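# Shelve the desk's blue carton on the wall shelf

## Task

Take the blue carton that sits on the desk and place it on the wall shelf. To free space you may slide other cartons along that shelf or set them on top of the low shelf. Success needs all of these at the end: every carton rests either on the wall shelf or on top of the low shelf, no carton is stacked on another, the gripper is empty, the robot touches no movable object, all cartons are still, and the robot has neither toppled nor been left leaning.

## Robot and tools

Robot: a Hello Robot Stretch 4 with a single arm. It has an omni-wheel base, a lift that rides up a mast, a telescoping arm that reaches straight forward, a wrist with yaw, pitch and roll joints, and a two-finger gripper. It stands roughly 1.6 m tall; the base edge lies no more than 0.23 m from the base origin. Cameras: head_camera, head_left_camera, head_right_camera, wrist_camera.

Frames: the base frame sits on the floor beneath the base centre, x ahead, y to the left, z upward. hand_pose is reported in this frame and marks a point between the open fingertips; with all wrist joints at 0 its axes line up with the base frame. The printed value may be somewhat off. The odometry frame is wherever the base frame was when the scene began.

execute_actions(actions, cameras): actions is a list holding one action or nothing (nothing just reports state and pictures). An action contains "base", "joints", or both, plus optional "pace" and "contact_limits"; alternatively it contains only {"end_of_arm": "enable_torque"}, which re-powers any wrist or gripper motor that shut itself off so it holds in place. All motions in one action begin together but may finish at different moments.
- base: a single relative move, measured from the base position given in the most recent state report: {"translate_m": d} drives straight, metres, forward positive, -2 to 2; {"strafe_m": d} slides sideways, metres, left positive, -2 to 2; {"rotate_rad": d} spins in place, radians, counter-clockwise (left) positive, -3.2 to 3.2.
- joints: absolute targets keyed by name, one number each: lift_m 0 to 1.2 (metres); arm_m 0 to 0.55 (metres of extension); wrist_yaw_rad -1.134 to 4.276 (0 points ahead, positive turns left, 3.14 tucks it back; past 3.4 the arm may obstruct); wrist_pitch_rad -1.117 to 4.259 (0 level, 1.57 pointing down); wrist_roll_rad -1.117 to 4.259 (0 keeps the fingers level with each other; positive turns clockwise viewed from behind the gripper); gripper_m -0.038 to 0.141 (fingertip gap in metres; negative squeezes the tips together). Done tolerances: ±0.004 for lift, arm and gripper, ±0.02 for yaw and roll, ±0.05 for pitch. A joint value outside its range gets clipped and the result notes it; any unknown key or other bad value rejects the whole call with no motion.
- pace: "slow", "default", "fast" or "max" (default if omitted). Base speeds 0.1/0.3/0.4/0.6 m/s and turning 1/2/3/4 rad/s respectively; with lift above 0.2 these are reduced, down to 0.3 m/s and 1 rad/s at lift 1.2.
- contact_limits: {"arm_m": value} from 0 (gentlest) to 0.75 (firmest), 0.5 if omitted; the arm halts when it pushes harder.
- cameras: list of names or ["all"]; omitted or null gives all, [] gives none. An unknown name rejects the call.
Anything omitted from an action may keep pushing toward its earlier target without the status showing it. If a result reports a stop, any later execute_actions, wait or finished_scene calls in that same reply are skipped.

wait(seconds): 0 to 10; sends nothing new, then returns state and pictures like an empty action.
zoom_image(camera, region): enlarges [x0, y0, x1, y1] pixels (origin top-left, at most 504 by 504) of that camera's latest full image.
read_manual(section): returns only the URDF licence texts; moves nothing.
finished_scene(scene): pass the current scene number to close it for good once the robot holds its final command; the result says whether the goal was met, and gives the next task if any.

Result lines: base_status and joint_status tell how each commanded motion of the last accepted action ended: done, off_target (resting short, maybe still pushing), contact_stop_at_<key> (hit something; that part goes slack, a lift may sag under load, wheels may roll), limit_stop_at_<name> (built-in limit, e.g. own_body or tilt), time_out, torque_fault. on_its_own covers things not commanded in this call; its "held at" is a held target, not a measured position. joint_positions gives current joint values. lidar_m lists 12 distances in metres from the base origin, one per 30-degree sector, starting straight ahead and going counter-clockwise (4th left, 7th behind, 10th right); "-" means nothing seen or closer than 0.25 m; it spans from about 0.15 m up to robot height and misses glass, thin legs and much behind. wrist_depth_mm is a 7x7 grid, top-left first, of median depths 100 to 2000 mm, with "-" for unknown; the robot's own parts appear. base_odometry is wheel-based (slip counts as travel), heading -3.142 to 3.142, left positive; if turned_by_wheels and turned_by_imu differ by more than about 0.1 rad, expect a collision or slip and a heading error of about their difference. base_tilt in degrees, forward and right positive, with a fixed bias up to about 1.5. motor_effort gives percent of maximum, positive toward larger joint values, peak in brackets; for wheel_0, wheel_1, wheel_2 positive turns the base right. Effort outside its rest range means pushing or carrying.

Gripping: command gripper_m below the object's width; going further below squeezes harder and pulls the object toward the wrist by up to a third of the difference. A firm grip usually shows as an effort change on gripper_m; position and "done" do not prove a hold. If fingertips jam on a surface below, raise the lift.

Things to avoid: turning or driving with over 1 kg held and arm_m above 0.2, especially at fast paces, or steady hard pushes with a high gripper, since the robot can tip; past 6 degrees of lean everything but the wrist goes slack (limit_stop_at_tilt). Pressing the gripper against things or holding over about 2 kg level can shut off a wrist motor (torque_fault) until enable_torque. Tilting up (pitch below -0.2) while rolled (roll below -0.4 or above 4) risks limit_stop_at_own_body. To unfold at the start, send lift_m 0.4 with wrist_yaw_rad 0 together. Avoid dropping, slamming or shoving cartons; a loose object may occasionally get bumped by something else. The robot keeps holding its last command while a reply is being written.

Each tool is called after ">>>" as name(argument=value, ...), one argument or row to a line, values as JSON.

## Session

>>> execute_actions(
  actions=[],
)

Scene clock: 0.00 s.
base_odometry: x=+0.000 y=+0.000 heading=+0.000 (m, m, rad; odometry frame)
turned_by_wheels: +0.000 (rad since the last result)
turned_by_imu: +0.000 (rad since the last result)
base_tilt: forward=+1.3 right=-0.3 (deg)
lidar_m: 1.50 1.36 1.32 1.42 2.34 2.26 2.68 2.07 1.99 2.09 1.47 1.42
base_status: not commanded
joint_positions: lift_m=+0.249 arm_m=-0.001 wrist_yaw_rad=+3.214 wrist_pitch_rad=+0.004 wrist_roll_rad=-0.015 gripper_m=+0.057
joint_status: not commanded
motor_effort: lift_m=+19 arm_m=-1 wrist_yaw_rad=-2 wrist_pitch_rad=-6 wrist_roll_rad=-2 gripper_m=-4 wheel_0=+0 wheel_1=+0 wheel_2=+0 (%)
hand_pose: x=-0.1239 y=+0.0664 z=+0.4263 quat_wxyz=(-0.036, -0.002, -0.008, +0.999) (m; base frame)
wrist_depth_mm: - 133 189 - - - - / - 109 132 - - - - / - 115 136 - - - 1983 / 133 132 193 - - - - / 216 - - - - - - / 1255 1537 191 1661 196 1661 1661 / 931 976 1138 132 1098 1078 1118
pictures: head_camera, head_left_camera, head_right_camera, wrist_camera
Images, in order (width x height): head_camera 420x560, head_left_camera 420x672, head_right_camera 420x672, wrist_camera 616x392.

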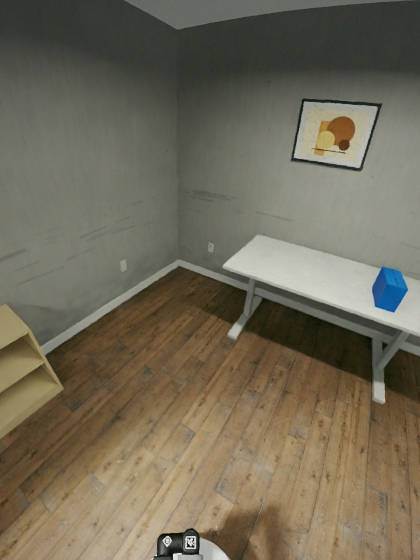

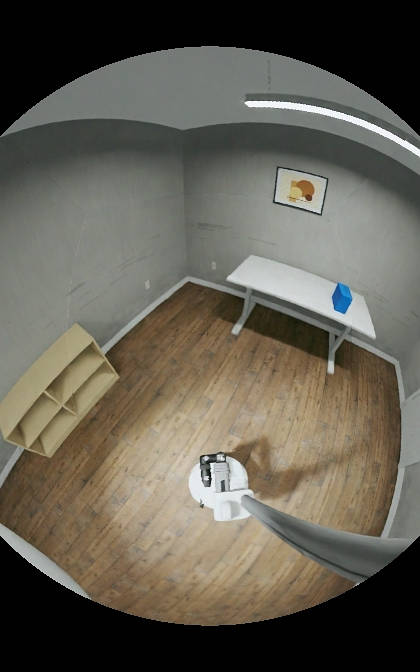

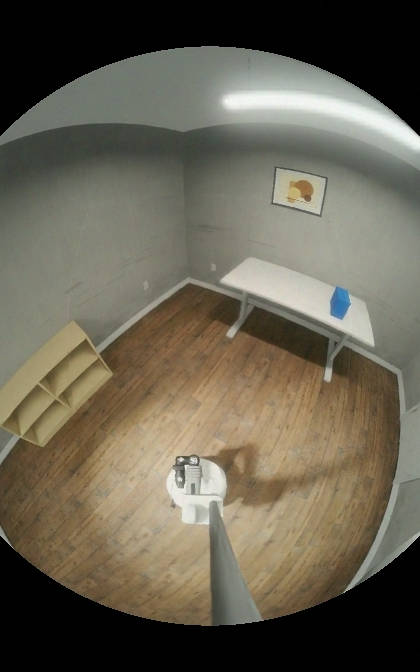

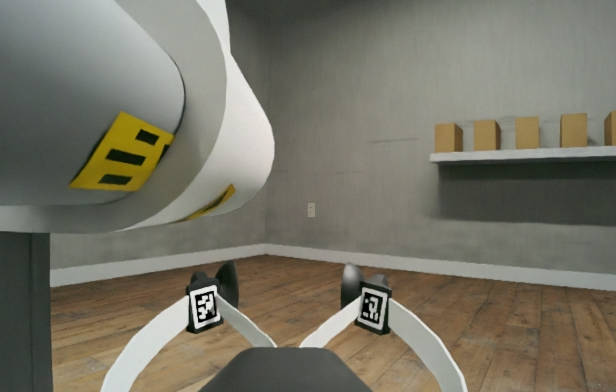

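>>> execute_actions(
  actions=[
    {"base":{"rotate_rad":2.6},"joints":{"lift_m":0.65,"wrist_yaw_rad":0},"pace":"fast"},
  ],
  cameras=[],
)

>>> execute_actions(
  actions=[
    {"base":{"translate_m":1.2},"pace":"fast"},
  ],
  cameras=["head_camera","wrist_camera"],
)

Scene clock: 6.20 s.
base_odometry: x=+0.000 y=+0.000 heading=+2.600 (m, m, rad; odometry frame)
turned_by_wheels: +2.600 (rad since the last result)
turned_by_imu: +2.555 (rad since the last result)
base_tilt: forward=+1.3 right=-0.3 (deg)
lidar_m: 2.26 2.64 2.08 2.01 2.08 1.50 1.42 1.51 1.80 1.31 1.39 2.38
base_status: done
joint_positions: lift_m=+0.650 arm_m=-0.001 wrist_yaw_rad=+0.000 wrist_pitch_rad=+0.004 wrist_roll_rad=-0.015 gripper_m=+0.057
joint_status: all done
motor_effort: lift_m=+21(23) arm_m=-1(1) wrist_yaw_rad=-3(8) wrist_pitch_rad=-6(6) wrist_roll_rad=+0(1) gripper_m=-5(5) wheel_0=+1(7) wheel_1=+2(6) wheel_2=+2(11) (%)
hand_pose: x=+0.4587 y=-0.0873 z=+0.8270 quat_wxyz=(+1.000, -0.007, +0.002, +0.000) (m; base frame)
wrist_depth_mm: - - - - - - - / - - - - - - - / - - - - - - - / - - - - - - - / - - - - - - - / - - 191 - 197 - - / 1921 1808 - 132 1983 1921 1983
pictures: none
No camera images: the call's "cameras" was empty. Leave "cameras" out to get every camera's image.

Scene clock: 10.50 s.
base_odometry: x=-1.029 y=+0.618 heading=+2.601 (m, m, rad; odometry frame)
turned_by_wheels: +0.000 (rad since the last result)
turned_by_imu: -0.004 (rad since the last result)
base_tilt: forward=+1.3 right=-0.3 (deg)
lidar_m: 1.08 1.13 1.95 1.94 2.07 2.85 3.49 1.91 1.40 1.39 1.83 1.11
base_status: done
joint_positions: lift_m=+0.650 arm_m=-0.001 wrist_yaw_rad=+0.000 wrist_pitch_rad=+0.004 wrist_roll_rad=-0.015 gripper_m=+0.057
joint_status: not commanded
motor_effort: lift_m=+21(21) arm_m=-1(0) wrist_yaw_rad=-2(3) wrist_pitch_rad=-5(6) wrist_roll_rad=-1(2) gripper_m=-5(5) wheel_0=+0(8) wheel_1=+0(5) wheel_2=+3(13) (%)
hand_pose: x=+0.4586 y=-0.0874 z=+0.8270 quat_wxyz=(+1.000, -0.007, +0.002, +0.000) (m; base frame)
wrist_depth_mm: 1078 1098 1098 1118 1138 1138 1118 / 1078 1078 1098 1118 1118 1138 1138 / 1078 1078 1098 1118 1118 1118 1138 / 1078 866 917 854 866 866 1138 / 1078 866 842 854 866 1138 1138 / 1078 1078 191 1098 197 1118 1138 / 1078 1078 1078 132 1118 1118 1138
pictures: head_camera, wrist_camera
Images, in order (width x height): head_camera 420x560, wrist_camera 616x392.

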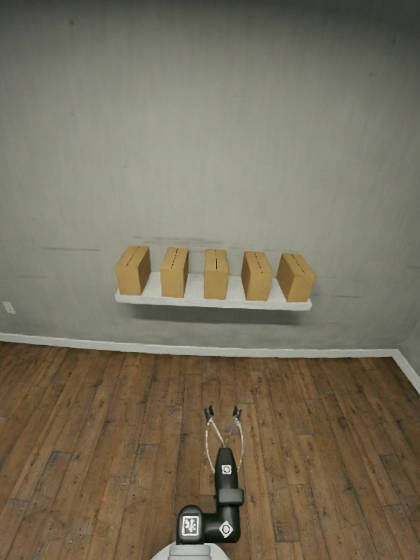

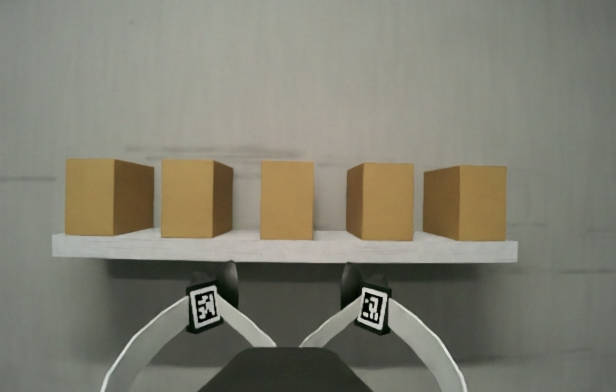

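>>> execute_actions(
  actions=[
    {"base":{"rotate_rad":0.045},"joints":{"lift_m":0.66,"gripper_m":-0.01,"arm_m":0.3}},
  ],
  cameras=[],
)

>>> execute_actions(
  actions=[
    {"base":{"strafe_m":-0.12}},
  ],
  cameras=[],
)

>>> execute_actions(
  actions=[
    {"base":{"translate_m":0.25}},
  ],
  cameras=["head_camera","wrist_camera"],
)

Scene clock: 19.63 s.
base_odometry: x=-1.029 y=+0.618 heading=+2.645 (m, m, rad; odometry frame)
turned_by_wheels: +0.045 (rad since the last result)
turned_by_imu: +0.045 (rad since the last result)
base_tilt: forward=+1.4 right=-0.3 (deg)
lidar_m: 1.06 1.14 1.97 1.94 2.09 2.76 3.46 1.83 1.39 1.52 1.79 1.09
base_status: done
joint_positions: lift_m=+0.660 arm_m=+0.299 wrist_yaw_rad=+0.000 wrist_pitch_rad=+0.003 wrist_roll_rad=-0.015 gripper_m=-0.010
joint_status: all done
motor_effort: lift_m=+21(22) arm_m=+4(3) wrist_yaw_rad=-2(2) wrist_pitch_rad=-6(6) wrist_roll_rad=-2(1) gripper_m=-14(13) wheel_0=-1(3) wheel_1=-1(2) wheel_2=-2(5) (%)
hand_pose: x=+0.7587 y=-0.0874 z=+0.8370 quat_wxyz=(+1.000, -0.007, +0.002, +0.000) (m; base frame)
wrist_depth_mm: 798 809 798 798 809 809 798 / 809 809 809 809 809 798 798 / 809 809 809 809 798 798 809 / 559 559 627 554 699 549 615 / 559 554 559 549 615 549 597 / 809 809 183 198 539 809 798 / 809 473 809 148 788 798 788
pictures: none
No camera images: the call's "cameras" was empty. Leave "cameras" out to get every camera's image.

Scene clock: 21.20 s.
base_odometry: x=-0.972 y=+0.724 heading=+2.645 (m, m, rad; odometry frame)
turned_by_wheels: +0.000 (rad since the last result)
turned_by_imu: +0.001 (rad since the last result)
base_tilt: forward=+1.4 right=-0.3 (deg)
lidar_m: 1.05 1.13 2.02 2.07 2.26 2.74 3.46 1.67 1.29 1.57 1.73 1.09
base_status: done
joint_positions: lift_m=+0.660 arm_m=+0.299 wrist_yaw_rad=+0.000 wrist_pitch_rad=+0.003 wrist_roll_rad=-0.015 gripper_m=-0.010
joint_status: not commanded
motor_effort: lift_m=+21(21) arm_m=+4(4) wrist_yaw_rad=-3(3) wrist_pitch_rad=-8(6) wrist_roll_rad=-2(1) gripper_m=-14(13) wheel_0=-1(7) wheel_1=+0(7) wheel_2=-1(2) (%)
hand_pose: x=+0.7587 y=-0.0874 z=+0.8370 quat_wxyz=(+1.000, -0.007, +0.002, +0.000) (m; base frame)
wrist_depth_mm: 809 798 798 798 798 798 798 / 798 798 798 798 798 788 798 / 809 798 798 788 798 798 788 / 554 564 544 798 544 627 539 / 549 544 544 634 544 585 539 / 809 798 183 198 539 798 788 / 809 469 798 148 798 798 798
pictures: none
No camera images: the call's "cameras" was empty. Leave "cameras" out to get every camera's image.

Scene clock: 23.47 s.
base_odometry: x=-1.191 y=+0.843 heading=+2.646 (m, m, rad; odometry frame)
turned_by_wheels: +0.000 (rad since the last result)
turned_by_imu: +0.000 (rad since the last result)
base_tilt: forward=+1.3 right=-0.3 (deg)
lidar_m: 0.82 0.86 1.66 2.05 2.21 3.17 3.73 1.67 1.37 1.65 1.45 0.85
base_status: done
joint_positions: lift_m=+0.660 arm_m=+0.299 wrist_yaw_rad=+0.000 wrist_pitch_rad=+0.003 wrist_roll_rad=-0.015 gripper_m=-0.010
joint_status: not commanded
motor_effort: lift_m=+21(21) arm_m=+4(4) wrist_yaw_rad=-2(2) wrist_pitch_rad=-8(4) wrist_roll_rad=-1(0) gripper_m=-14(14) wheel_0=+1(3) wheel_1=+1(8) wheel_2=+1(8) (%)
hand_pose: x=+0.7587 y=-0.0874 z=+0.8370 quat_wxyz=(+1.000, -0.007, +0.002, +0.000) (m; base frame)
wrist_depth_mm: 549 554 554 549 549 549 544 / 554 554 549 554 549 544 544 / 359 297 297 549 359 294 362 / 364 297 297 549 357 294 359 / 362 297 297 549 353 294 357 / 325 297 183 198 294 294 294 / 291 215 291 148 290 289 290
pictures: head_camera, wrist_camera
Images, in order (width x height): head_camera 420x560, wrist_camera 616x392.

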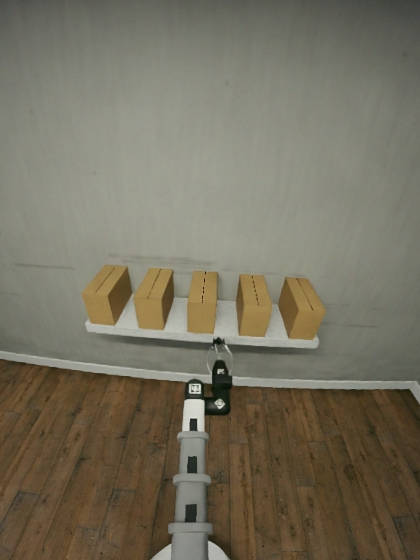

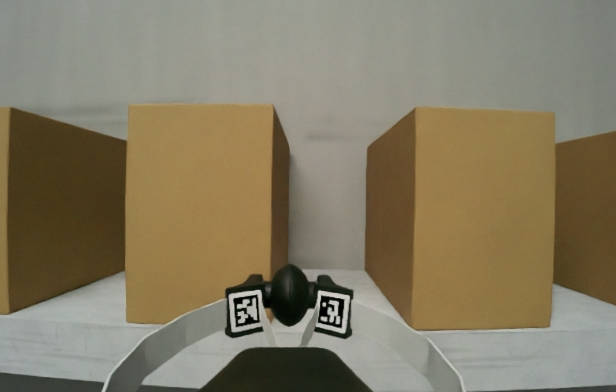

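>>> execute_actions(
  actions=[
    {"base":{"strafe_m":-0.04},"joints":{"wrist_roll_rad":1.57,"lift_m":0.69}},
  ],
  cameras=[],
)

>>> execute_actions(
  actions=[
    {"joints":{"arm_m":0.47},"contact_limits":{"arm_m":0.15}},
  ],
  cameras=["head_camera"],
)

>>> execute_actions(
  actions=[
    {"base":{"strafe_m":-0.12},"pace":"slow"},
  ],
  cameras=["head_camera"],
)

>>> execute_actions(
  actions=[
    {"base":{"strafe_m":0.24},"pace":"slow"},
  ],
  cameras=["head_camera"],
)

>>> execute_actions(
  actions=[
    {"base":{"strafe_m":-0.12}},
  ],
  cameras=[],
)

>>> execute_actions(
  actions=[
    {"joints":{"arm_m":0,"wrist_roll_rad":0,"gripper_m":0.141},"pace":"fast"},
  ],
  cameras=["head_camera","wrist_camera"],
)

Scene clock: 34.33 s.
base_odometry: x=-1.172 y=+0.878 heading=+2.646 (m, m, rad; odometry frame)
turned_by_wheels: +0.000 (rad since the last result)
turned_by_imu: +0.001 (rad since the last result)
base_tilt: forward=+1.3 right=-0.2 (deg)
lidar_m: 0.81 0.86 1.65 2.08 2.26 3.21 3.72 1.64 1.35 1.60 1.44 0.84
base_status: done
joint_positions: lift_m=+0.690 arm_m=+0.299 wrist_yaw_rad=+0.000 wrist_pitch_rad=+0.003 wrist_roll_rad=+1.570 gripper_m=-0.010
joint_status: all done
motor_effort: lift_m=+21(22) arm_m=+4(4) wrist_yaw_rad=-2(2) wrist_pitch_rad=-6(5) wrist_roll_rad=+0(4) gripper_m=-14(14) wheel_0=+0(6) wheel_1=-1(7) wheel_2=+1(0) (%)
hand_pose: x=+0.7587 y=-0.0874 z=+0.8670 quat_wxyz=(+0.707, +0.707, +0.001, -0.001) (m; base frame)
wrist_depth_mm: 517 521 521 500 287 554 554 / 521 530 285 289 287 554 559 / 525 530 287 289 290 554 559 / 530 535 290 293 291 559 564 / 530 539 539 549 293 559 564 / 535 539 183 199 294 564 574 / 535 216 294 149 297 569 574
pictures: none
No camera images: the call's "cameras" was empty. Leave "cameras" out to get every camera's image.

Scene clock: 35.93 s.
base_odometry: x=-1.172 y=+0.878 heading=+2.646 (m, m, rad; odometry frame)
turned_by_wheels: +0.000 (rad since the last result)
turned_by_imu: +0.000 (rad since the last result)
base_tilt: forward=+1.3 right=-0.3 (deg)
lidar_m: 0.80 0.88 1.63 2.07 2.26 3.24 3.71 1.64 1.34 1.62 1.44 0.84
base_status: not commanded
joint_positions: lift_m=+0.690 arm_m=+0.469 wrist_yaw_rad=+0.000 wrist_pitch_rad=+0.003 wrist_roll_rad=+1.570 gripper_m=-0.010
joint_status: all done
motor_effort: lift_m=+21(21) arm_m=+4(4) wrist_yaw_rad=-2(2) wrist_pitch_rad=-6(5) wrist_roll_rad=+0(1) gripper_m=-14(14) wheel_0=+0(0) wheel_1=+0(0) wheel_2=+0(1) (%)
contact_limits: arm_m 0.15
hand_pose: x=+0.9287 y=-0.0874 z=+0.8670 quat_wxyz=(+0.707, +0.707, +0.001, -0.001) (m; base frame)
wrist_depth_mm: 116 117 118 120 121 122 - / 116 117 119 120 121 123 - / 116 118 119 120 122 123 - / 366 366 370 377 226 141 - / 364 370 373 377 281 150 - / 368 373 183 198 224 149 - / 370 175 228 149 215 139 -
pictures: head_camera
Images, in order (width x height): head_camera 420x560.

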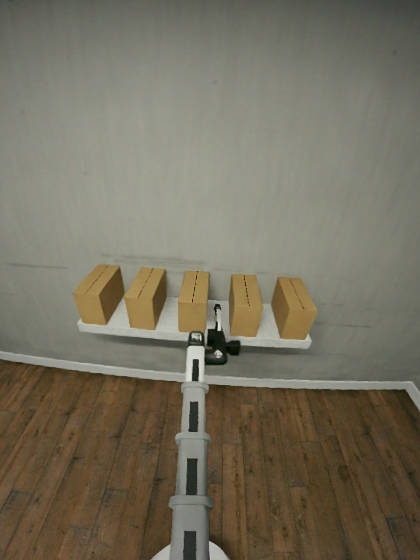

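Scene clock: 38.27 s.
base_odometry: x=-1.115 y=+0.983 heading=+2.646 (m, m, rad; odometry frame)
turned_by_wheels: +0.000 (rad since the last result)
turned_by_imu: +0.001 (rad since the last result)
base_tilt: forward=+1.3 right=-0.3 (deg)
lidar_m: 0.80 0.86 1.61 2.23 2.38 3.08 3.73 1.50 1.24 1.50 1.44 0.81
base_status: done
joint_positions: lift_m=+0.690 arm_m=+0.469 wrist_yaw_rad=+0.000 wrist_pitch_rad=+0.003 wrist_roll_rad=+1.570 gripper_m=-0.010
joint_status: not commanded
motor_effort: lift_m=+21(21) arm_m=+4(5) wrist_yaw_rad=-4(4) wrist_pitch_rad=-7(6) wrist_roll_rad=+1(1) gripper_m=-14(14) wheel_0=+1(4) wheel_1=-2(5) wheel_2=+1(2) (%)
hand_pose: x=+0.9287 y=-0.0873 z=+0.8670 quat_wxyz=(+0.707, +0.707, +0.001, -0.001) (m; base frame)
wrist_depth_mm: 112 114 115 116 118 119 - / 113 114 116 117 118 120 - / 114 115 116 118 119 120 - / 114 116 117 118 119 121 - / 115 116 117 119 120 122 - / 115 117 118 119 121 122 - / 364 251 370 148 245 139 -
pictures: head_camera
Images, in order (width x height): head_camera 420x560.

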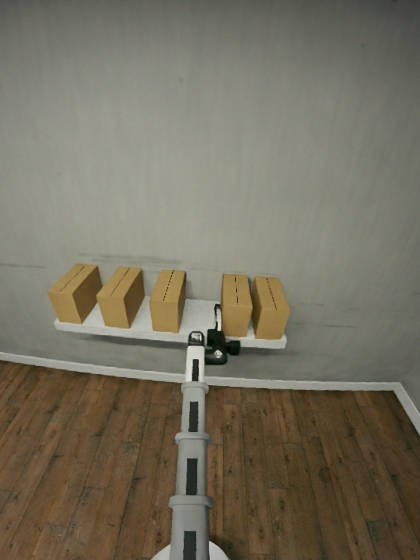

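Scene clock: 41.83 s.
base_odometry: x=-1.230 y=+0.772 heading=+2.646 (m, m, rad; odometry frame)
turned_by_wheels: +0.000 (rad since the last result)
turned_by_imu: +0.000 (rad since the last result)
base_tilt: forward=+1.3 right=-0.3 (deg)
lidar_m: 0.82 0.87 1.64 1.96 2.12 3.03 3.71 1.81 1.46 1.73 1.45 0.83
base_status: done
joint_positions: lift_m=+0.690 arm_m=+0.469 wrist_yaw_rad=-0.001 wrist_pitch_rad=+0.003 wrist_roll_rad=+1.570 gripper_m=-0.010
joint_status: not commanded
motor_effort: lift_m=+21(21) arm_m=+4(4) wrist_yaw_rad=+0(0) wrist_pitch_rad=-4(7) wrist_roll_rad=-1(0) gripper_m=-15(15) wheel_0=-2(6) wheel_1=+0(6) wheel_2=+0(1) (%)
hand_pose: x=+0.9286 y=-0.0876 z=+0.8670 quat_wxyz=(+0.707, +0.707, +0.001, -0.001) (m; base frame)
wrist_depth_mm: 364 368 375 377 277 148 - / 368 373 375 379 278 150 - / 368 373 377 384 281 151 - / 373 375 379 384 282 151 - / 373 377 366 368 279 151 - / 375 377 183 198 223 149 - / 379 149 175 149 167 139 -
pictures: head_camera
Images, in order (width x height): head_camera 420x560.

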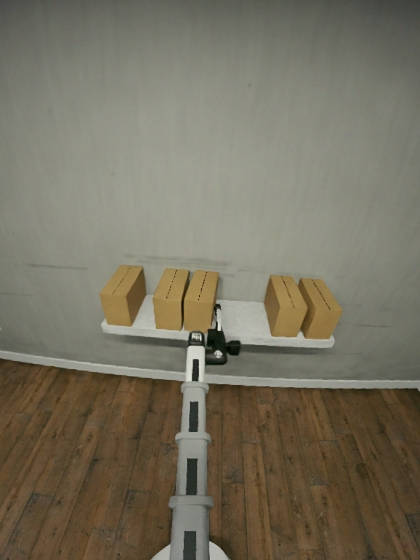

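Scene clock: 43.40 s.
base_odometry: x=-1.172 y=+0.878 heading=+2.646 (m, m, rad; odometry frame)
turned_by_wheels: +0.000 (rad since the last result)
turned_by_imu: +0.001 (rad since the last result)
base_tilt: forward=+1.3 right=-0.3 (deg)
lidar_m: 0.81 0.85 1.63 2.08 2.24 3.24 3.71 1.66 1.35 1.60 1.44 0.83
base_status: done
joint_positions: lift_m=+0.690 arm_m=+0.469 wrist_yaw_rad=+0.000 wrist_pitch_rad=+0.003 wrist_roll_rad=+1.570 gripper_m=-0.010
joint_status: not commanded
motor_effort: lift_m=+21(21) arm_m=+4(4) wrist_yaw_rad=-2(1) wrist_pitch_rad=-6(6) wrist_roll_rad=+1(0) gripper_m=-15(15) wheel_0=+0(9) wheel_1=+0(6) wheel_2=+1(3) (%)
hand_pose: x=+0.9287 y=-0.0875 z=+0.8670 quat_wxyz=(+0.707, +0.707, +0.001, -0.001) (m; base frame)
wrist_depth_mm: 357 176 179 180 178 148 - / 359 362 273 273 244 150 - / 364 364 370 375 281 150 - / 364 368 373 375 279 151 - / 368 368 375 377 279 150 - / 366 370 183 199 224 149 - / 370 254 375 149 244 138 -
pictures: none
No camera images: the call's "cameras" was empty. Leave "cameras" out to get every camera's image.

Scene clock: 45.83 s.
base_odometry: x=-1.172 y=+0.878 heading=+2.646 (m, m, rad; odometry frame)
turned_by_wheels: +0.000 (rad since the last result)
turned_by_imu: +0.001 (rad since the last result)
base_tilt: forward=+1.4 right=-0.3 (deg)
lidar_m: 0.81 0.86 1.62 2.07 2.27 3.22 3.74 1.64 1.36 1.61 1.44 0.83
base_status: not commanded
joint_positions: lift_m=+0.690 arm_m=+0.001 wrist_yaw_rad=+0.000 wrist_pitch_rad=+0.004 wrist_roll_rad=+0.000 gripper_m=+0.141
joint_status: all done
motor_effort: lift_m=+21(21) arm_m=-4(4) wrist_yaw_rad=-2(3) wrist_pitch_rad=-6(6) wrist_roll_rad=-1(7) gripper_m=-1(14) wheel_0=+0(0) wheel_1=+0(0) wheel_2=+1(1) (%)
hand_pose: x=+0.4601 y=-0.0875 z=+0.8669 quat_wxyz=(+1.000, +0.000, +0.002, +0.000) (m; base frame)
wrist_depth_mm: 842 854 842 842 842 842 842 / 842 842 854 842 842 842 842 / 842 854 854 831 842 842 831 / 597 597 723 842 597 585 831 / 597 591 661 842 603 591 831 / 591 204 580 585 585 585 842 / 842 842 842 131 842 831 831
pictures: head_camera, wrist_camera
Images, in order (width x height): head_camera 420x560, wrist_camera 616x392.

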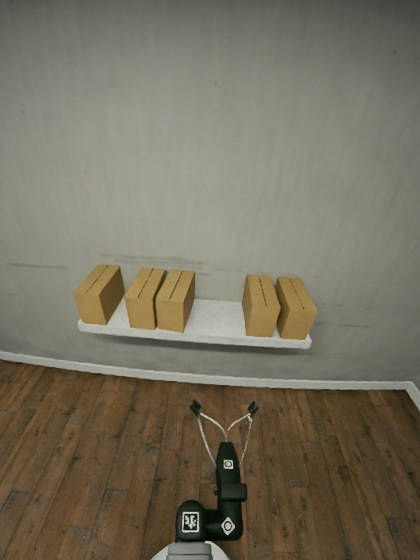

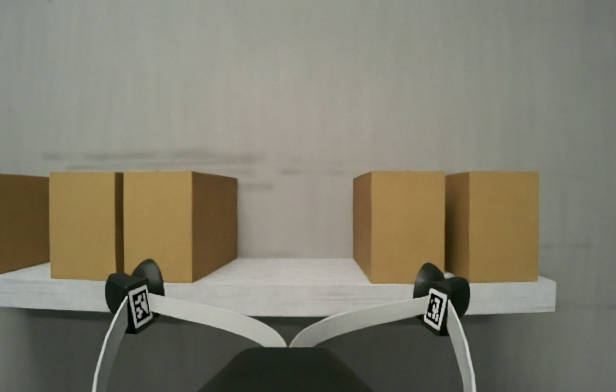

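>>> execute_actions(
  actions=[
    {"base":{"rotate_rad":-3.195},"joints":{"lift_m":0.65},"pace":"fast"},
  ],
  cameras=[],
)

>>> execute_actions(
  actions=[
    {"base":{"translate_m":2.0},"pace":"fast"},
  ],
  cameras=["head_camera","wrist_camera"],
)

Scene clock: 58.50 s.
base_odometry: x=-1.173 y=+0.878 heading=-0.549 (m, m, rad; odometry frame)
turned_by_wheels: -3.195 (rad since the last result)
turned_by_imu: -3.136 (rad since the last result)
base_tilt: forward=+1.3 right=-0.3 (deg)
lidar_m: 2.88 1.69 1.35 1.61 1.52 0.84 0.80 0.85 1.54 2.07 2.19 2.99
base_status: done
joint_positions: lift_m=+0.650 arm_m=+0.001 wrist_yaw_rad=+0.000 wrist_pitch_rad=+0.004 wrist_roll_rad=+0.000 gripper_m=+0.141
joint_status: all done
motor_effort: lift_m=+19(22) arm_m=-5(4) wrist_yaw_rad=-2(3) wrist_pitch_rad=-5(6) wrist_roll_rad=-1(2) gripper_m=+0(1) wheel_0=-1(5) wheel_1=+0(8) wheel_2=+0(9) (%)
hand_pose: x=+0.4601 y=-0.0874 z=+0.8272 quat_wxyz=(+1.000, +0.000, +0.002, +0.000) (m; base frame)
wrist_depth_mm: - - - - - - - / - - - - - - - / - - - - - - - / - - - - - - - / - - - - - - - / - 204 - - - - - / 1983 1863 - 131 - 1863 1921
pictures: none
No camera images: the call's "cameras" was empty. Leave "cameras" out to get every camera's image.

Scene clock: 64.80 s.
base_odometry: x=+0.533 y=-0.166 heading=-0.549 (m, m, rad; odometry frame)
turned_by_wheels: +0.000 (rad since the last result)
turned_by_imu: -0.008 (rad since the last result)
base_tilt: forward=+1.3 right=-0.3 (deg)
lidar_m: 0.87 0.90 1.67 1.22 1.25 1.78 3.11 3.01 2.22 2.09 1.28 0.94
base_status: done
joint_positions: lift_m=+0.650 arm_m=+0.001 wrist_yaw_rad=+0.000 wrist_pitch_rad=+0.004 wrist_roll_rad=+0.000 gripper_m=+0.141
joint_status: not commanded
motor_effort: lift_m=+18(19) arm_m=-4(4) wrist_yaw_rad=-3(2) wrist_pitch_rad=-6(7) wrist_roll_rad=+0(3) gripper_m=-1(0) wheel_0=+0(6) wheel_1=+0(7) wheel_2=+2(14) (%)
hand_pose: x=+0.4601 y=-0.0874 z=+0.8272 quat_wxyz=(+1.000, +0.000, +0.002, +0.000) (m; base frame)
wrist_depth_mm: 1397 1430 1397 1464 1464 1499 1499 / 1397 1397 1430 1430 1464 1499 1537 / 1366 1430 1464 1464 1464 1499 1499 / 1397 1397 1430 1430 1464 1499 1499 / 1042 1060 1078 1078 991 798 1042 / 960 204 647 676 661 1042 1499 / 1366 1397 1430 131 1464 1464 1499
pictures: head_camera, wrist_camera
Images, in order (width x height): head_camera 420x560, wrist_camera 616x392.

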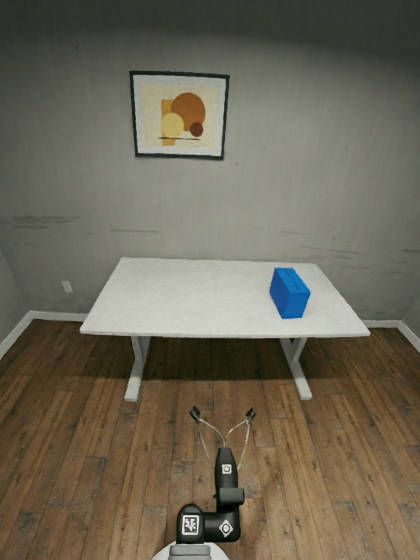

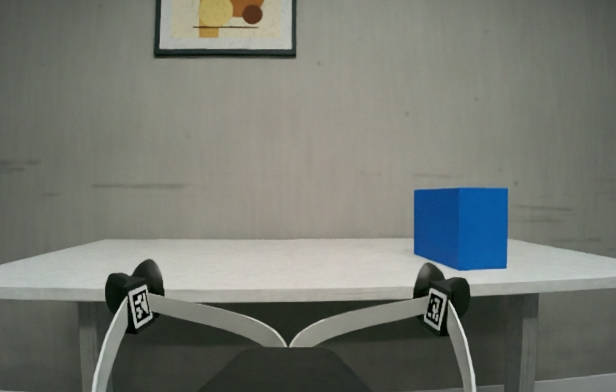

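>>> execute_actions(
  actions=[
    {"base":{"strafe_m":-0.42},"joints":{"arm_m":0.25}},
  ],
  cameras=[],
)

>>> execute_actions(
  actions=[
    {"base":{"translate_m":0.22}},
  ],
  cameras=["head_camera","wrist_camera"],
)

Scene clock: 72.07 s.
base_odometry: x=+0.314 y=-0.524 heading=-0.549 (m, m, rad; odometry frame)
turned_by_wheels: +0.000 (rad since the last result)
turned_by_imu: +0.003 (rad since the last result)
base_tilt: forward=+1.3 right=-0.3 (deg)
lidar_m: 0.87 0.92 1.27 1.63 1.69 2.91 3.09 2.37 1.77 1.66 1.75 0.93
base_status: done
joint_positions: lift_m=+0.650 arm_m=+0.249 wrist_yaw_rad=+0.000 wrist_pitch_rad=+0.004 wrist_roll_rad=+0.000 gripper_m=+0.141
joint_status: all done
motor_effort: lift_m=+19(19) arm_m=+4(3) wrist_yaw_rad=-2(3) wrist_pitch_rad=-7(7) wrist_roll_rad=-3(2) gripper_m=-2(0) wheel_0=-1(9) wheel_1=+1(8) wheel_2=+0(1) (%)
hand_pose: x=+0.7087 y=-0.0874 z=+0.8272 quat_wxyz=(+1.000, +0.000, +0.002, +0.000) (m; base frame)
wrist_depth_mm: 1160 1160 1182 1205 1229 1255 1255 / 1182 1160 1182 1182 1229 1229 1229 / 1160 1182 1182 1205 1205 1229 1255 / 1160 1182 1182 535 1205 1229 1229 / 1008 1042 1060 530 1078 1255 1229 / 500 204 521 530 436 469 508 / 397 402 407 131 597 1229 1229
pictures: none
No camera images: the call's "cameras" was empty. Leave "cameras" out to get every camera's image.

Scene clock: 74.23 s.
base_odometry: x=+0.502 y=-0.639 heading=-0.549 (m, m, rad; odometry frame)
turned_by_wheels: +0.000 (rad since the last result)
turned_by_imu: -0.001 (rad since the last result)
base_tilt: forward=+1.3 right=-0.3 (deg)
lidar_m: 0.66 0.68 0.94 1.72 1.70 2.33 3.34 2.36 1.78 1.64 1.77 0.70
base_status: done
joint_positions: lift_m=+0.650 arm_m=+0.249 wrist_yaw_rad=+0.000 wrist_pitch_rad=+0.004 wrist_roll_rad=+0.000 gripper_m=+0.141
joint_status: not commanded
motor_effort: lift_m=+19(19) arm_m=+4(4) wrist_yaw_rad=-3(3) wrist_pitch_rad=-6(6) wrist_roll_rad=-1(1) gripper_m=-1(0) wheel_0=-1(4) wheel_1=+0(4) wheel_2=-2(10) (%)
hand_pose: x=+0.7087 y=-0.0874 z=+0.8272 quat_wxyz=(+1.000, +0.000, +0.002, +0.000) (m; base frame)
wrist_depth_mm: 946 946 976 991 1008 1008 1025 / 931 960 976 976 991 1008 1042 / 931 960 976 976 991 1025 1025 / 946 960 960 312 1008 1008 1025 / 931 946 750 312 1008 1008 1025 / 500 205 306 310 317 469 504 / 349 340 343 131 345 340 355
pictures: head_camera, wrist_camera
Images, in order (width x height): head_camera 420x560, wrist_camera 616x392.

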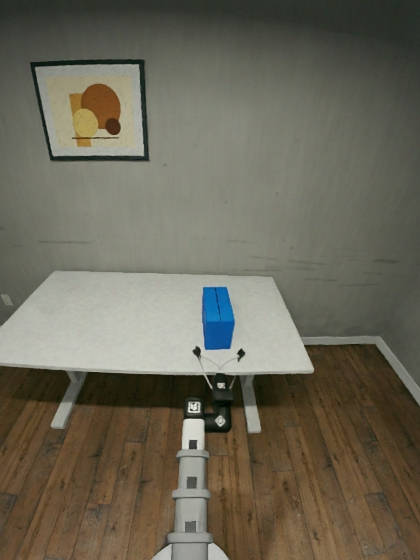

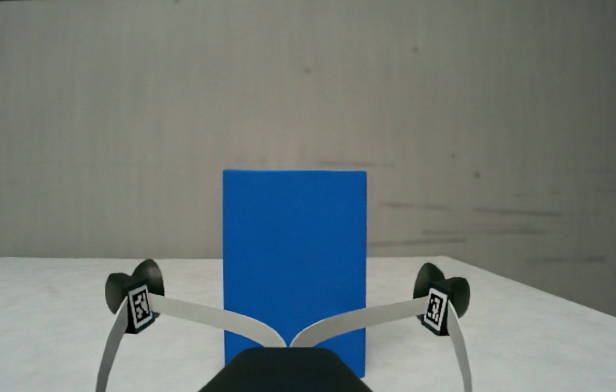

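>>> execute_actions(
  actions=[
    {"joints":{"arm_m":0.39},"contact_limits":{"arm_m":0.15}},
  ],
  cameras=["head_camera","wrist_camera"],
)

>>> execute_actions(
  actions=[
    {"joints":{"gripper_m":0.03}},
  ],
  cameras=[],
)

>>> execute_actions(
  actions=[
    {"joints":{"lift_m":0.76},"pace":"slow"},
  ],
  cameras=["head_camera","wrist_camera"],
)

Scene clock: 81.83 s.
base_odometry: x=+0.502 y=-0.639 heading=-0.549 (m, m, rad; odometry frame)
turned_by_wheels: +0.000 (rad since the last result)
turned_by_imu: +0.001 (rad since the last result)
base_tilt: forward=+1.3 right=-0.3 (deg)
lidar_m: 0.66 0.66 0.95 1.74 1.67 2.35 3.35 2.39 1.77 1.64 1.74 0.71
base_status: not commanded
joint_positions: lift_m=+0.650 arm_m=+0.389 wrist_yaw_rad=+0.000 wrist_pitch_rad=+0.003 wrist_roll_rad=+0.000 gripper_m=+0.141
joint_status: all done
motor_effort: lift_m=+19(19) arm_m=+4(4) wrist_yaw_rad=-2(3) wrist_pitch_rad=-7(5) wrist_roll_rad=-1(3) gripper_m=+0(0) wheel_0=-1(1) wheel_1=+0(0) wheel_2=-2(2) (%)
contact_limits: arm_m 0.15
hand_pose: x=+0.8486 y=-0.0874 z=+0.8272 quat_wxyz=(+1.000, +0.000, +0.002, +0.000) (m; base frame)
wrist_depth_mm: 809 820 831 842 854 866 866 / 820 831 831 831 854 866 866 / 809 809 831 831 854 866 878 / 809 820 182 186 192 866 878 / 809 820 182 187 192 866 878 / 496 204 181 186 191 466 504 / 349 338 181 131 192 340 351
pictures: head_camera, wrist_camera
Images, in order (width x height): head_camera 420x560, wrist_camera 616x392.

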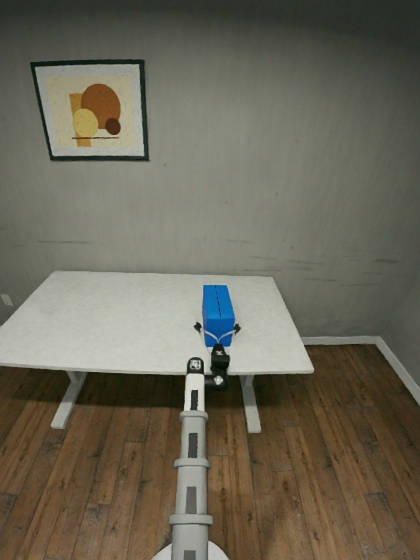

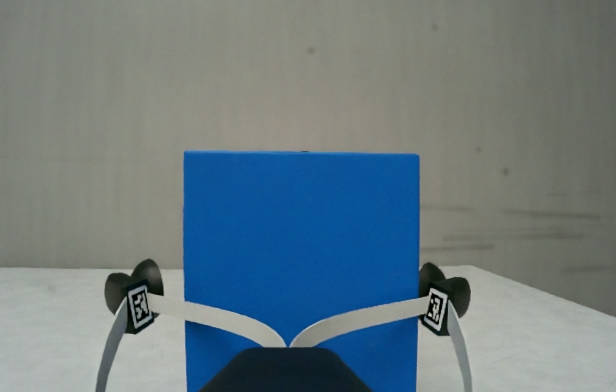

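Scene clock: 83.93 s.
base_odometry: x=+0.502 y=-0.639 heading=-0.549 (m, m, rad; odometry frame)
turned_by_wheels: +0.000 (rad since the last result)
turned_by_imu: +0.001 (rad since the last result)
base_tilt: forward=+1.3 right=-0.3 (deg)
lidar_m: 0.66 0.69 0.96 1.74 1.69 2.34 3.36 2.37 1.78 1.66 1.75 0.69
base_status: not commanded
joint_positions: lift_m=+0.650 arm_m=+0.389 wrist_yaw_rad=+0.000 wrist_pitch_rad=+0.004 wrist_roll_rad=+0.000 gripper_m=+0.031
joint_status: all done
motor_effort: lift_m=+18(19) arm_m=+4(4) wrist_yaw_rad=-2(1) wrist_pitch_rad=-5(6) wrist_roll_rad=+1(2) gripper_m=-45(44) wheel_0=-1(1) wheel_1=+0(0) wheel_2=-2(2) (%)
hand_pose: x=+0.8487 y=-0.0874 z=+0.8272 quat_wxyz=(+1.000, +0.000, +0.002, +0.000) (m; base frame)
wrist_depth_mm: 809 820 831 842 854 866 878 / 809 820 831 842 842 866 866 / 809 820 831 842 854 866 878 / 809 820 164 166 168 866 878 / 809 809 164 166 168 866 878 / 500 163 164 166 168 176 504 / 306 336 163 165 168 315 351
pictures: none
No camera images: the call's "cameras" was empty. Leave "cameras" out to get every camera's image.

Scene clock: 85.70 s.
base_odometry: x=+0.502 y=-0.639 heading=-0.549 (m, m, rad; odometry frame)
turned_by_wheels: +0.000 (rad since the last result)
turned_by_imu: +0.001 (rad since the last result)
base_tilt: forward=+1.3 right=-0.3 (deg)
lidar_m: 0.66 0.69 0.95 1.74 1.69 2.33 3.33 2.39 1.78 1.64 1.74 0.71
base_status: not commanded
joint_positions: lift_m=+0.760 arm_m=+0.389 wrist_yaw_rad=+0.000 wrist_pitch_rad=+0.005 wrist_roll_rad=+0.000 gripper_m=+0.031
joint_status: all done
motor_effort: lift_m=+22(25) arm_m=+4(4) wrist_yaw_rad=-2(2) wrist_pitch_rad=-10(11) wrist_roll_rad=-1(2) gripper_m=-45(44) wheel_0=-1(1) wheel_1=+0(0) wheel_2=-2(3) (%)
hand_pose: x=+0.8487 y=-0.0874 z=+0.9365 quat_wxyz=(+1.000, +0.000, +0.003, +0.000) (m; base frame)
wrist_depth_mm: 820 809 831 831 854 878 878 / 809 820 831 854 842 866 866 / 809 820 831 842 854 866 891 / 809 809 166 168 170 866 878 / 809 820 165 167 169 866 866 / 798 164 164 166 168 176 866 / 512 569 163 165 168 535 878
pictures: head_camera, wrist_camera
Images, in order (width x height): head_camera 420x560, wrist_camera 616x392.

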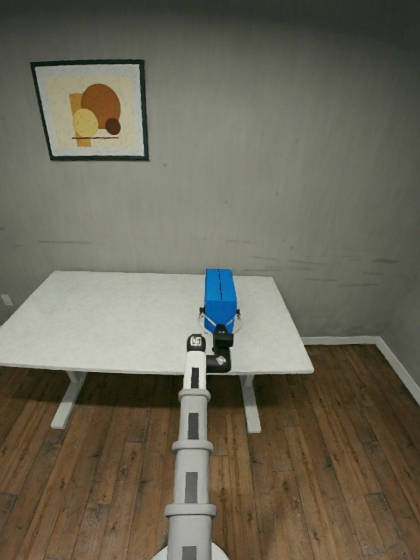

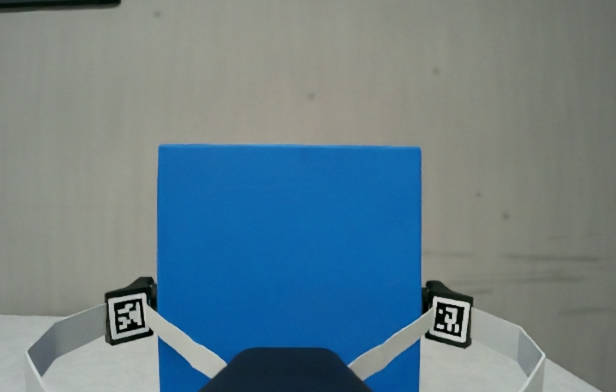

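>>> execute_actions(
  actions=[
    {"base":{"rotate_rad":3.003},"joints":{"arm_m":0}},
  ],
  cameras=[],
)

>>> execute_actions(
  actions=[
    {"base":{"translate_m":2.0},"pace":"fast"},
  ],
  cameras=[],
)

>>> execute_actions(
  actions=[
    {"base":{"translate_m":0.26}},
  ],
  cameras=[],
)

>>> execute_actions(
  actions=[
    {"base":{"rotate_rad":0.19}},
  ],
  cameras=["head_camera","wrist_camera"],
)

Scene clock: 96.60 s.
base_odometry: x=+0.502 y=-0.639 heading=+2.454 (m, m, rad; odometry frame)
turned_by_wheels: +3.003 (rad since the last result)
turned_by_imu: +2.951 (rad since the last result)
base_tilt: forward=+1.3 right=-0.2 (deg)
lidar_m: 0.37 2.79 1.86 1.66 1.70 0.75 0.66 0.67 0.84 2.03 1.69 0.42
base_status: done
joint_positions: lift_m=+0.760 arm_m=+0.001 wrist_yaw_rad=+0.000 wrist_pitch_rad=+0.005 wrist_roll_rad=+0.000 gripper_m=+0.031
joint_status: all done
motor_effort: lift_m=+21(22) arm_m=-4(5) wrist_yaw_rad=-3(5) wrist_pitch_rad=-10(9) wrist_roll_rad=-1(1) gripper_m=-44(44) wheel_0=-1(7) wheel_1=+0(7) wheel_2=-1(9) (%)
hand_pose: x=+0.4602 y=-0.0874 z=+0.9365 quat_wxyz=(+1.000, +0.000, +0.003, +0.000) (m; base frame)
wrist_depth_mm: - - - - - - - / - - - - - - - / - - - - - - - / - - 165 167 169 - - / - - 165 167 169 - - / - 164 164 166 168 176 - / 1921 - 163 165 167 1983 1708
pictures: none
No camera images: the call's "cameras" was empty. Leave "cameras" out to get every camera's image.

Scene clock: 103.00 s.
base_odometry: x=-1.043 y=+0.631 heading=+2.454 (m, m, rad; odometry frame)
turned_by_wheels: +0.000 (rad since the last result)
turned_by_imu: -0.007 (rad since the last result)
base_tilt: forward=+1.3 right=-0.3 (deg)
lidar_m: 0.38 1.06 1.66 1.95 1.97 2.50 3.42 2.68 1.49 1.38 1.76 0.40
base_status: done
joint_positions: lift_m=+0.760 arm_m=+0.001 wrist_yaw_rad=+0.000 wrist_pitch_rad=+0.005 wrist_roll_rad=+0.000 gripper_m=+0.031
joint_status: not commanded
motor_effort: lift_m=+21(21) arm_m=-4(4) wrist_yaw_rad=-2(3) wrist_pitch_rad=-11(11) wrist_roll_rad=-1(1) gripper_m=-45(45) wheel_0=+1(4) wheel_1=+1(5) wheel_2=+1(16) (%)
hand_pose: x=+0.4601 y=-0.0874 z=+0.9365 quat_wxyz=(+1.000, +0.000, +0.003, +0.000) (m; base frame)
wrist_depth_mm: 991 1025 1078 1118 1182 1255 1308 / 976 1042 1078 1118 1205 1255 1336 / 976 1025 1060 1118 1160 1255 1308 / 991 1025 166 167 170 1255 1308 / 820 778 165 167 169 1255 1308 / 759 164 164 166 168 176 1308 / 960 1008 163 165 167 1229 1308
pictures: none
No camera images: the call's "cameras" was empty. Leave "cameras" out to get every camera's image.

Scene clock: 105.33 s.
base_odometry: x=-1.244 y=+0.796 heading=+2.454 (m, m, rad; odometry frame)
turned_by_wheels: +0.000 (rad since the last result)
turned_by_imu: -0.001 (rad since the last result)
base_tilt: forward=+1.3 right=-0.3 (deg)
lidar_m: 0.36 0.79 1.33 2.00 2.00 2.56 3.69 2.19 1.43 1.45 1.74 0.42
base_status: done
joint_positions: lift_m=+0.760 arm_m=+0.001 wrist_yaw_rad=+0.000 wrist_pitch_rad=+0.005 wrist_roll_rad=+0.000 gripper_m=+0.031
joint_status: not commanded
motor_effort: lift_m=+21(21) arm_m=-4(3) wrist_yaw_rad=-2(2) wrist_pitch_rad=-11(12) wrist_roll_rad=-1(1) gripper_m=-45(45) wheel_0=+2(5) wheel_1=+2(6) wheel_2=+0(11) (%)
hand_pose: x=+0.4601 y=-0.0874 z=+0.9365 quat_wxyz=(+1.000, +0.000, +0.003, +0.000) (m; base frame)
wrist_depth_mm: 759 778 820 866 904 960 1008 / 750 788 831 866 904 946 1008 / 759 788 809 854 904 960 1008 / 759 778 165 167 170 960 1008 / 535 544 165 167 169 960 1008 / 521 164 164 167 168 176 1008 / 521 549 162 165 167 946 1025
pictures: none
No camera images: the call's "cameras" was empty. Leave "cameras" out to get every camera's image.

Scene clock: 106.23 s.
base_odometry: x=-1.244 y=+0.796 heading=+2.644 (m, m, rad; odometry frame)
turned_by_wheels: +0.190 (rad since the last result)
turned_by_imu: +0.186 (rad since the last result)
base_tilt: forward=+1.3 right=-0.3 (deg)
lidar_m: 0.40 0.84 1.57 2.00 2.12 3.00 3.83 1.82 1.44 1.70 1.45 0.41
base_status: done
joint_positions: lift_m=+0.760 arm_m=+0.001 wrist_yaw_rad=+0.000 wrist_pitch_rad=+0.005 wrist_roll_rad=+0.000 gripper_m=+0.031
joint_status: not commanded
motor_effort: lift_m=+21(21) arm_m=-4(4) wrist_yaw_rad=-3(4) wrist_pitch_rad=-10(11) wrist_roll_rad=-2(2) gripper_m=-44(45) wheel_0=-2(5) wheel_1=-1(3) wheel_2=-2(8) (%)
hand_pose: x=+0.4601 y=-0.0874 z=+0.9365 quat_wxyz=(+1.000, +0.000, +0.003, +0.000) (m; base frame)
wrist_depth_mm: 820 820 831 831 831 842 831 / 820 820 831 831 831 842 831 / 820 820 831 831 831 842 842 / 820 820 166 167 169 831 831 / 668 574 165 167 169 585 580 / 597 164 164 166 168 176 580 / 564 569 163 165 167 574 574
pictures: head_camera, wrist_camera
Images, in order (width x height): head_camera 420x560, wrist_camera 616x392.

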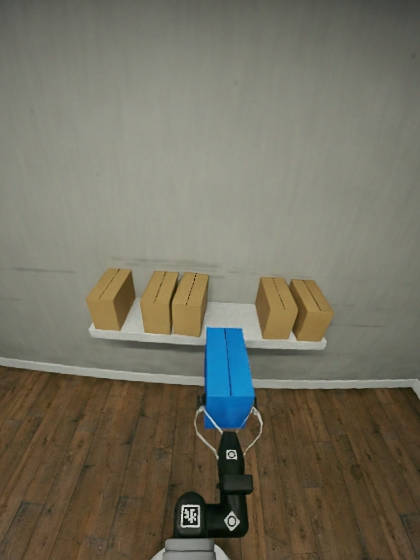

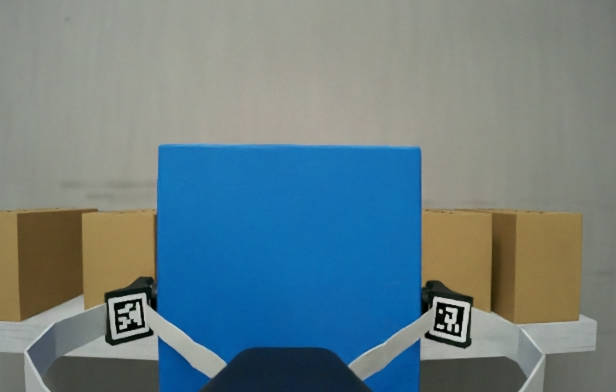

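>>> execute_actions(
  actions=[
    {"base":{"strafe_m":-0.06}},
  ],
  cameras=[],
)

>>> execute_actions(
  actions=[
    {"joints":{"arm_m":0.4},"contact_limits":{"arm_m":0.15}},
  ],
  cameras=["head_camera"],
)

>>> execute_actions(
  actions=[
    {"joints":{"lift_m":0.713},"pace":"slow"},
  ],
  cameras=["wrist_camera"],
)

>>> execute_actions(
  actions=[
    {"joints":{"gripper_m":0.141}},
  ],
  cameras=[],
)

>>> execute_actions(
  actions=[
    {"joints":{"arm_m":0.15}},
  ],
  cameras=["head_camera","wrist_camera"],
)

Scene clock: 125.47 s.
base_odometry: x=-1.216 y=+0.849 heading=+2.644 (m, m, rad; odometry frame)
turned_by_wheels: +0.000 (rad since the last result)
turned_by_imu: +0.001 (rad since the last result)
base_tilt: forward=+1.3 right=-0.2 (deg)
lidar_m: 0.40 0.84 1.58 2.04 2.20 3.09 3.76 1.73 1.36 1.64 1.44 0.39
base_status: done
joint_positions: lift_m=+0.760 arm_m=+0.001 wrist_yaw_rad=+0.000 wrist_pitch_rad=+0.005 wrist_roll_rad=+0.000 gripper_m=+0.031
joint_status: not commanded
motor_effort: lift_m=+21(21) arm_m=-4(4) wrist_yaw_rad=-2(1) wrist_pitch_rad=-11(11) wrist_roll_rad=-2(1) gripper_m=-44(45) wheel_0=-1(6) wheel_1=+0(9) wheel_2=+0(0) (%)
hand_pose: x=+0.4601 y=-0.0874 z=+0.9365 quat_wxyz=(+1.000, +0.000, +0.003, +0.000) (m; base frame)
wrist_depth_mm: 820 820 820 831 831 842 831 / 820 831 820 820 820 820 831 / 820 820 831 820 831 831 831 / 820 820 165 167 170 831 831 / 569 569 164 167 169 574 831 / 569 165 164 166 168 176 831 / 564 564 162 165 167 569 842
pictures: none
No camera images: the call's "cameras" was empty. Leave "cameras" out to get every camera's image.

Scene clock: 127.77 s.
base_odometry: x=-1.216 y=+0.849 heading=+2.644 (m, m, rad; odometry frame)
turned_by_wheels: +0.000 (rad since the last result)
turned_by_imu: +0.001 (rad since the last result)
base_tilt: forward=+1.3 right=-0.3 (deg)
lidar_m: 0.79 0.84 1.56 2.05 2.20 3.08 3.78 1.73 1.40 1.65 1.43 0.82
base_status: not commanded
joint_positions: lift_m=+0.760 arm_m=+0.399 wrist_yaw_rad=+0.000 wrist_pitch_rad=+0.005 wrist_roll_rad=+0.000 gripper_m=+0.031
joint_status: all done
motor_effort: lift_m=+21(21) arm_m=+4(3) wrist_yaw_rad=-2(1) wrist_pitch_rad=-9(11) wrist_roll_rad=-2(1) gripper_m=-44(45) wheel_0=-1(1) wheel_1=+0(0) wheel_2=+0(1) (%)
contact_limits: arm_m 0.15
hand_pose: x=+0.8587 y=-0.0874 z=+0.9365 quat_wxyz=(+1.000, +0.000, +0.003, +0.000) (m; base frame)
wrist_depth_mm: 424 424 427 430 430 430 433 / 424 424 427 427 430 430 433 / 424 427 427 427 427 433 433 / 427 424 165 167 169 430 433 / 213 251 165 167 169 281 211 / 192 164 164 166 168 176 204 / 186 262 163 165 167 256 -
pictures: head_camera
Images, in order (width x height): head_camera 420x560.

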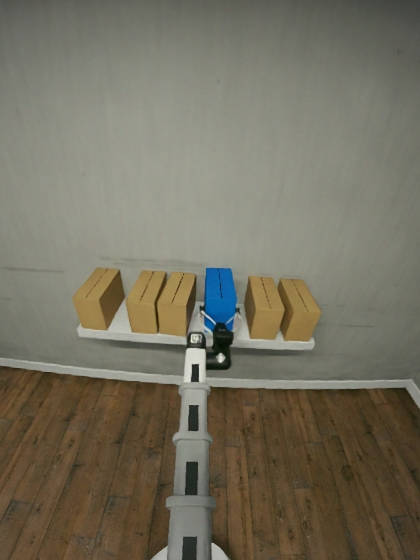

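Scene clock: 129.03 s.
base_odometry: x=-1.216 y=+0.849 heading=+2.644 (m, m, rad; odometry frame)
turned_by_wheels: +0.000 (rad since the last result)
turned_by_imu: +0.000 (rad since the last result)
base_tilt: forward=+1.3 right=-0.3 (deg)
lidar_m: 0.78 0.83 1.59 2.06 2.20 3.10 3.76 1.74 1.39 1.66 1.46 0.81
base_status: not commanded
joint_positions: lift_m=+0.713 arm_m=+0.399 wrist_yaw_rad=+0.000 wrist_pitch_rad=+0.005 wrist_roll_rad=+0.000 gripper_m=+0.031
joint_status: all done
motor_effort: lift_m=+16(18) arm_m=+4(4) wrist_yaw_rad=-3(3) wrist_pitch_rad=-9(11) wrist_roll_rad=-2(2) gripper_m=-44(45) wheel_0=-1(1) wheel_1=+0(1) wheel_2=+0(1) (%)
hand_pose: x=+0.8587 y=-0.0874 z=+0.8901 quat_wxyz=(+1.000, +0.000, +0.002, +0.000) (m; base frame)
wrist_depth_mm: 424 424 430 427 427 430 433 / 424 427 430 430 427 430 433 / 427 427 427 430 430 433 433 / 203 252 164 167 168 281 206 / 203 251 164 166 168 281 205 / 192 163 164 166 168 176 204 / 186 262 163 165 167 256 -
pictures: wrist_camera
Images, in order (width x height): wrist_camera 616x392.

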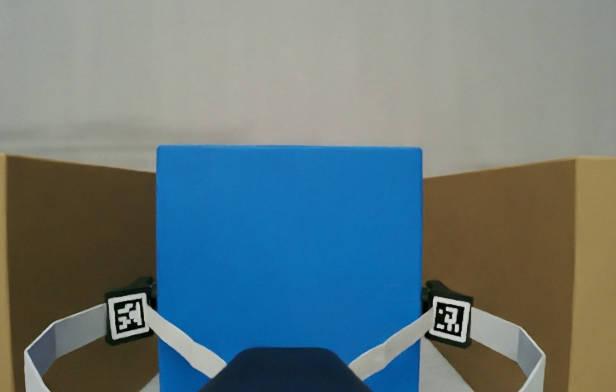

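Scene clock: 131.13 s.
base_odometry: x=-1.215 y=+0.848 heading=+2.643 (m, m, rad; odometry frame)
turned_by_wheels: +0.000 (rad since the last result)
turned_by_imu: +0.001 (rad since the last result)
base_tilt: forward=+1.3 right=-0.3 (deg)
lidar_m: 0.78 0.83 1.57 2.05 2.21 3.09 3.76 1.74 1.38 1.64 1.41 0.82
base_status: not commanded
joint_positions: lift_m=+0.713 arm_m=+0.399 wrist_yaw_rad=-0.003 wrist_pitch_rad=+0.004 wrist_roll_rad=+0.000 gripper_m=+0.141
joint_status: all done
motor_effort: lift_m=+16(16) arm_m=+5(5) wrist_yaw_rad=+7(20) wrist_pitch_rad=-6(10) wrist_roll_rad=-1(2) gripper_m=-1(43) wheel_0=+2(6) wheel_1=+1(4) wheel_2=-6(6) (%)
hand_pose: x=+0.8583 y=-0.0883 z=+0.8902 quat_wxyz=(+1.000, +0.000, +0.002, -0.002) (m; base frame)
wrist_depth_mm: 424 427 430 430 430 436 433 / 424 424 427 433 430 433 433 / 424 427 424 433 433 430 433 / 204 267 180 181 182 281 205 / 204 253 180 181 182 279 204 / 202 185 180 181 181 229 203 / 200 263 180 138 182 256 -
pictures: none
No camera images: the call's "cameras" was empty. Leave "cameras" out to get every camera's image.

Scene clock: 133.00 s.
base_odometry: x=-1.215 y=+0.849 heading=+2.643 (m, m, rad; odometry frame)
turned_by_wheels: +0.000 (rad since the last result)
turned_by_imu: +0.001 (rad since the last result)
base_tilt: forward=+1.3 right=-0.2 (deg)
lidar_m: 0.79 0.83 1.56 2.05 2.21 3.09 3.77 1.73 1.39 1.65 1.43 0.82
base_status: not commanded
joint_positions: lift_m=+0.713 arm_m=+0.151 wrist_yaw_rad=+0.000 wrist_pitch_rad=+0.004 wrist_roll_rad=+0.000 gripper_m=+0.141
joint_status: all done
motor_effort: lift_m=+16(16) arm_m=-4(3) wrist_yaw_rad=-2(7) wrist_pitch_rad=-6(6) wrist_roll_rad=-2(0) gripper_m=-1(2) wheel_0=+1(2) wheel_1=+1(1) wheel_2=-4(6) (%)
hand_pose: x=+0.6101 y=-0.0874 z=+0.8904 quat_wxyz=(+1.000, +0.000, +0.002, +0.000) (m; base frame)
wrist_depth_mm: 676 676 676 676 683 676 683 / 668 668 676 676 676 683 683 / 676 668 676 676 676 683 683 / 424 424 549 430 597 433 427 / 418 421 504 427 517 430 427 / 415 204 427 427 430 430 430 / 415 415 418 131 415 424 421
pictures: head_camera, wrist_camera
Images, in order (width x height): head_camera 420x560, wrist_camera 616x392.

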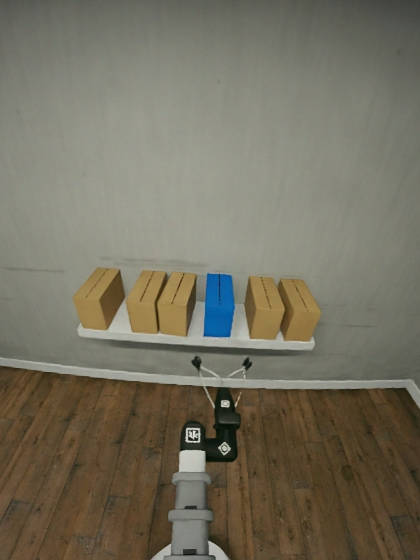

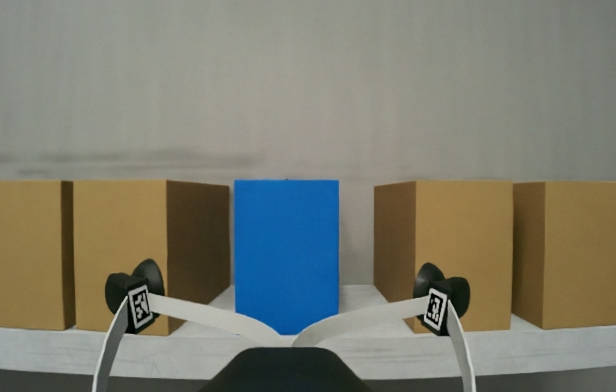

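>>> finished_scene(
  scene=1,
)

The scene is finished: the task was done.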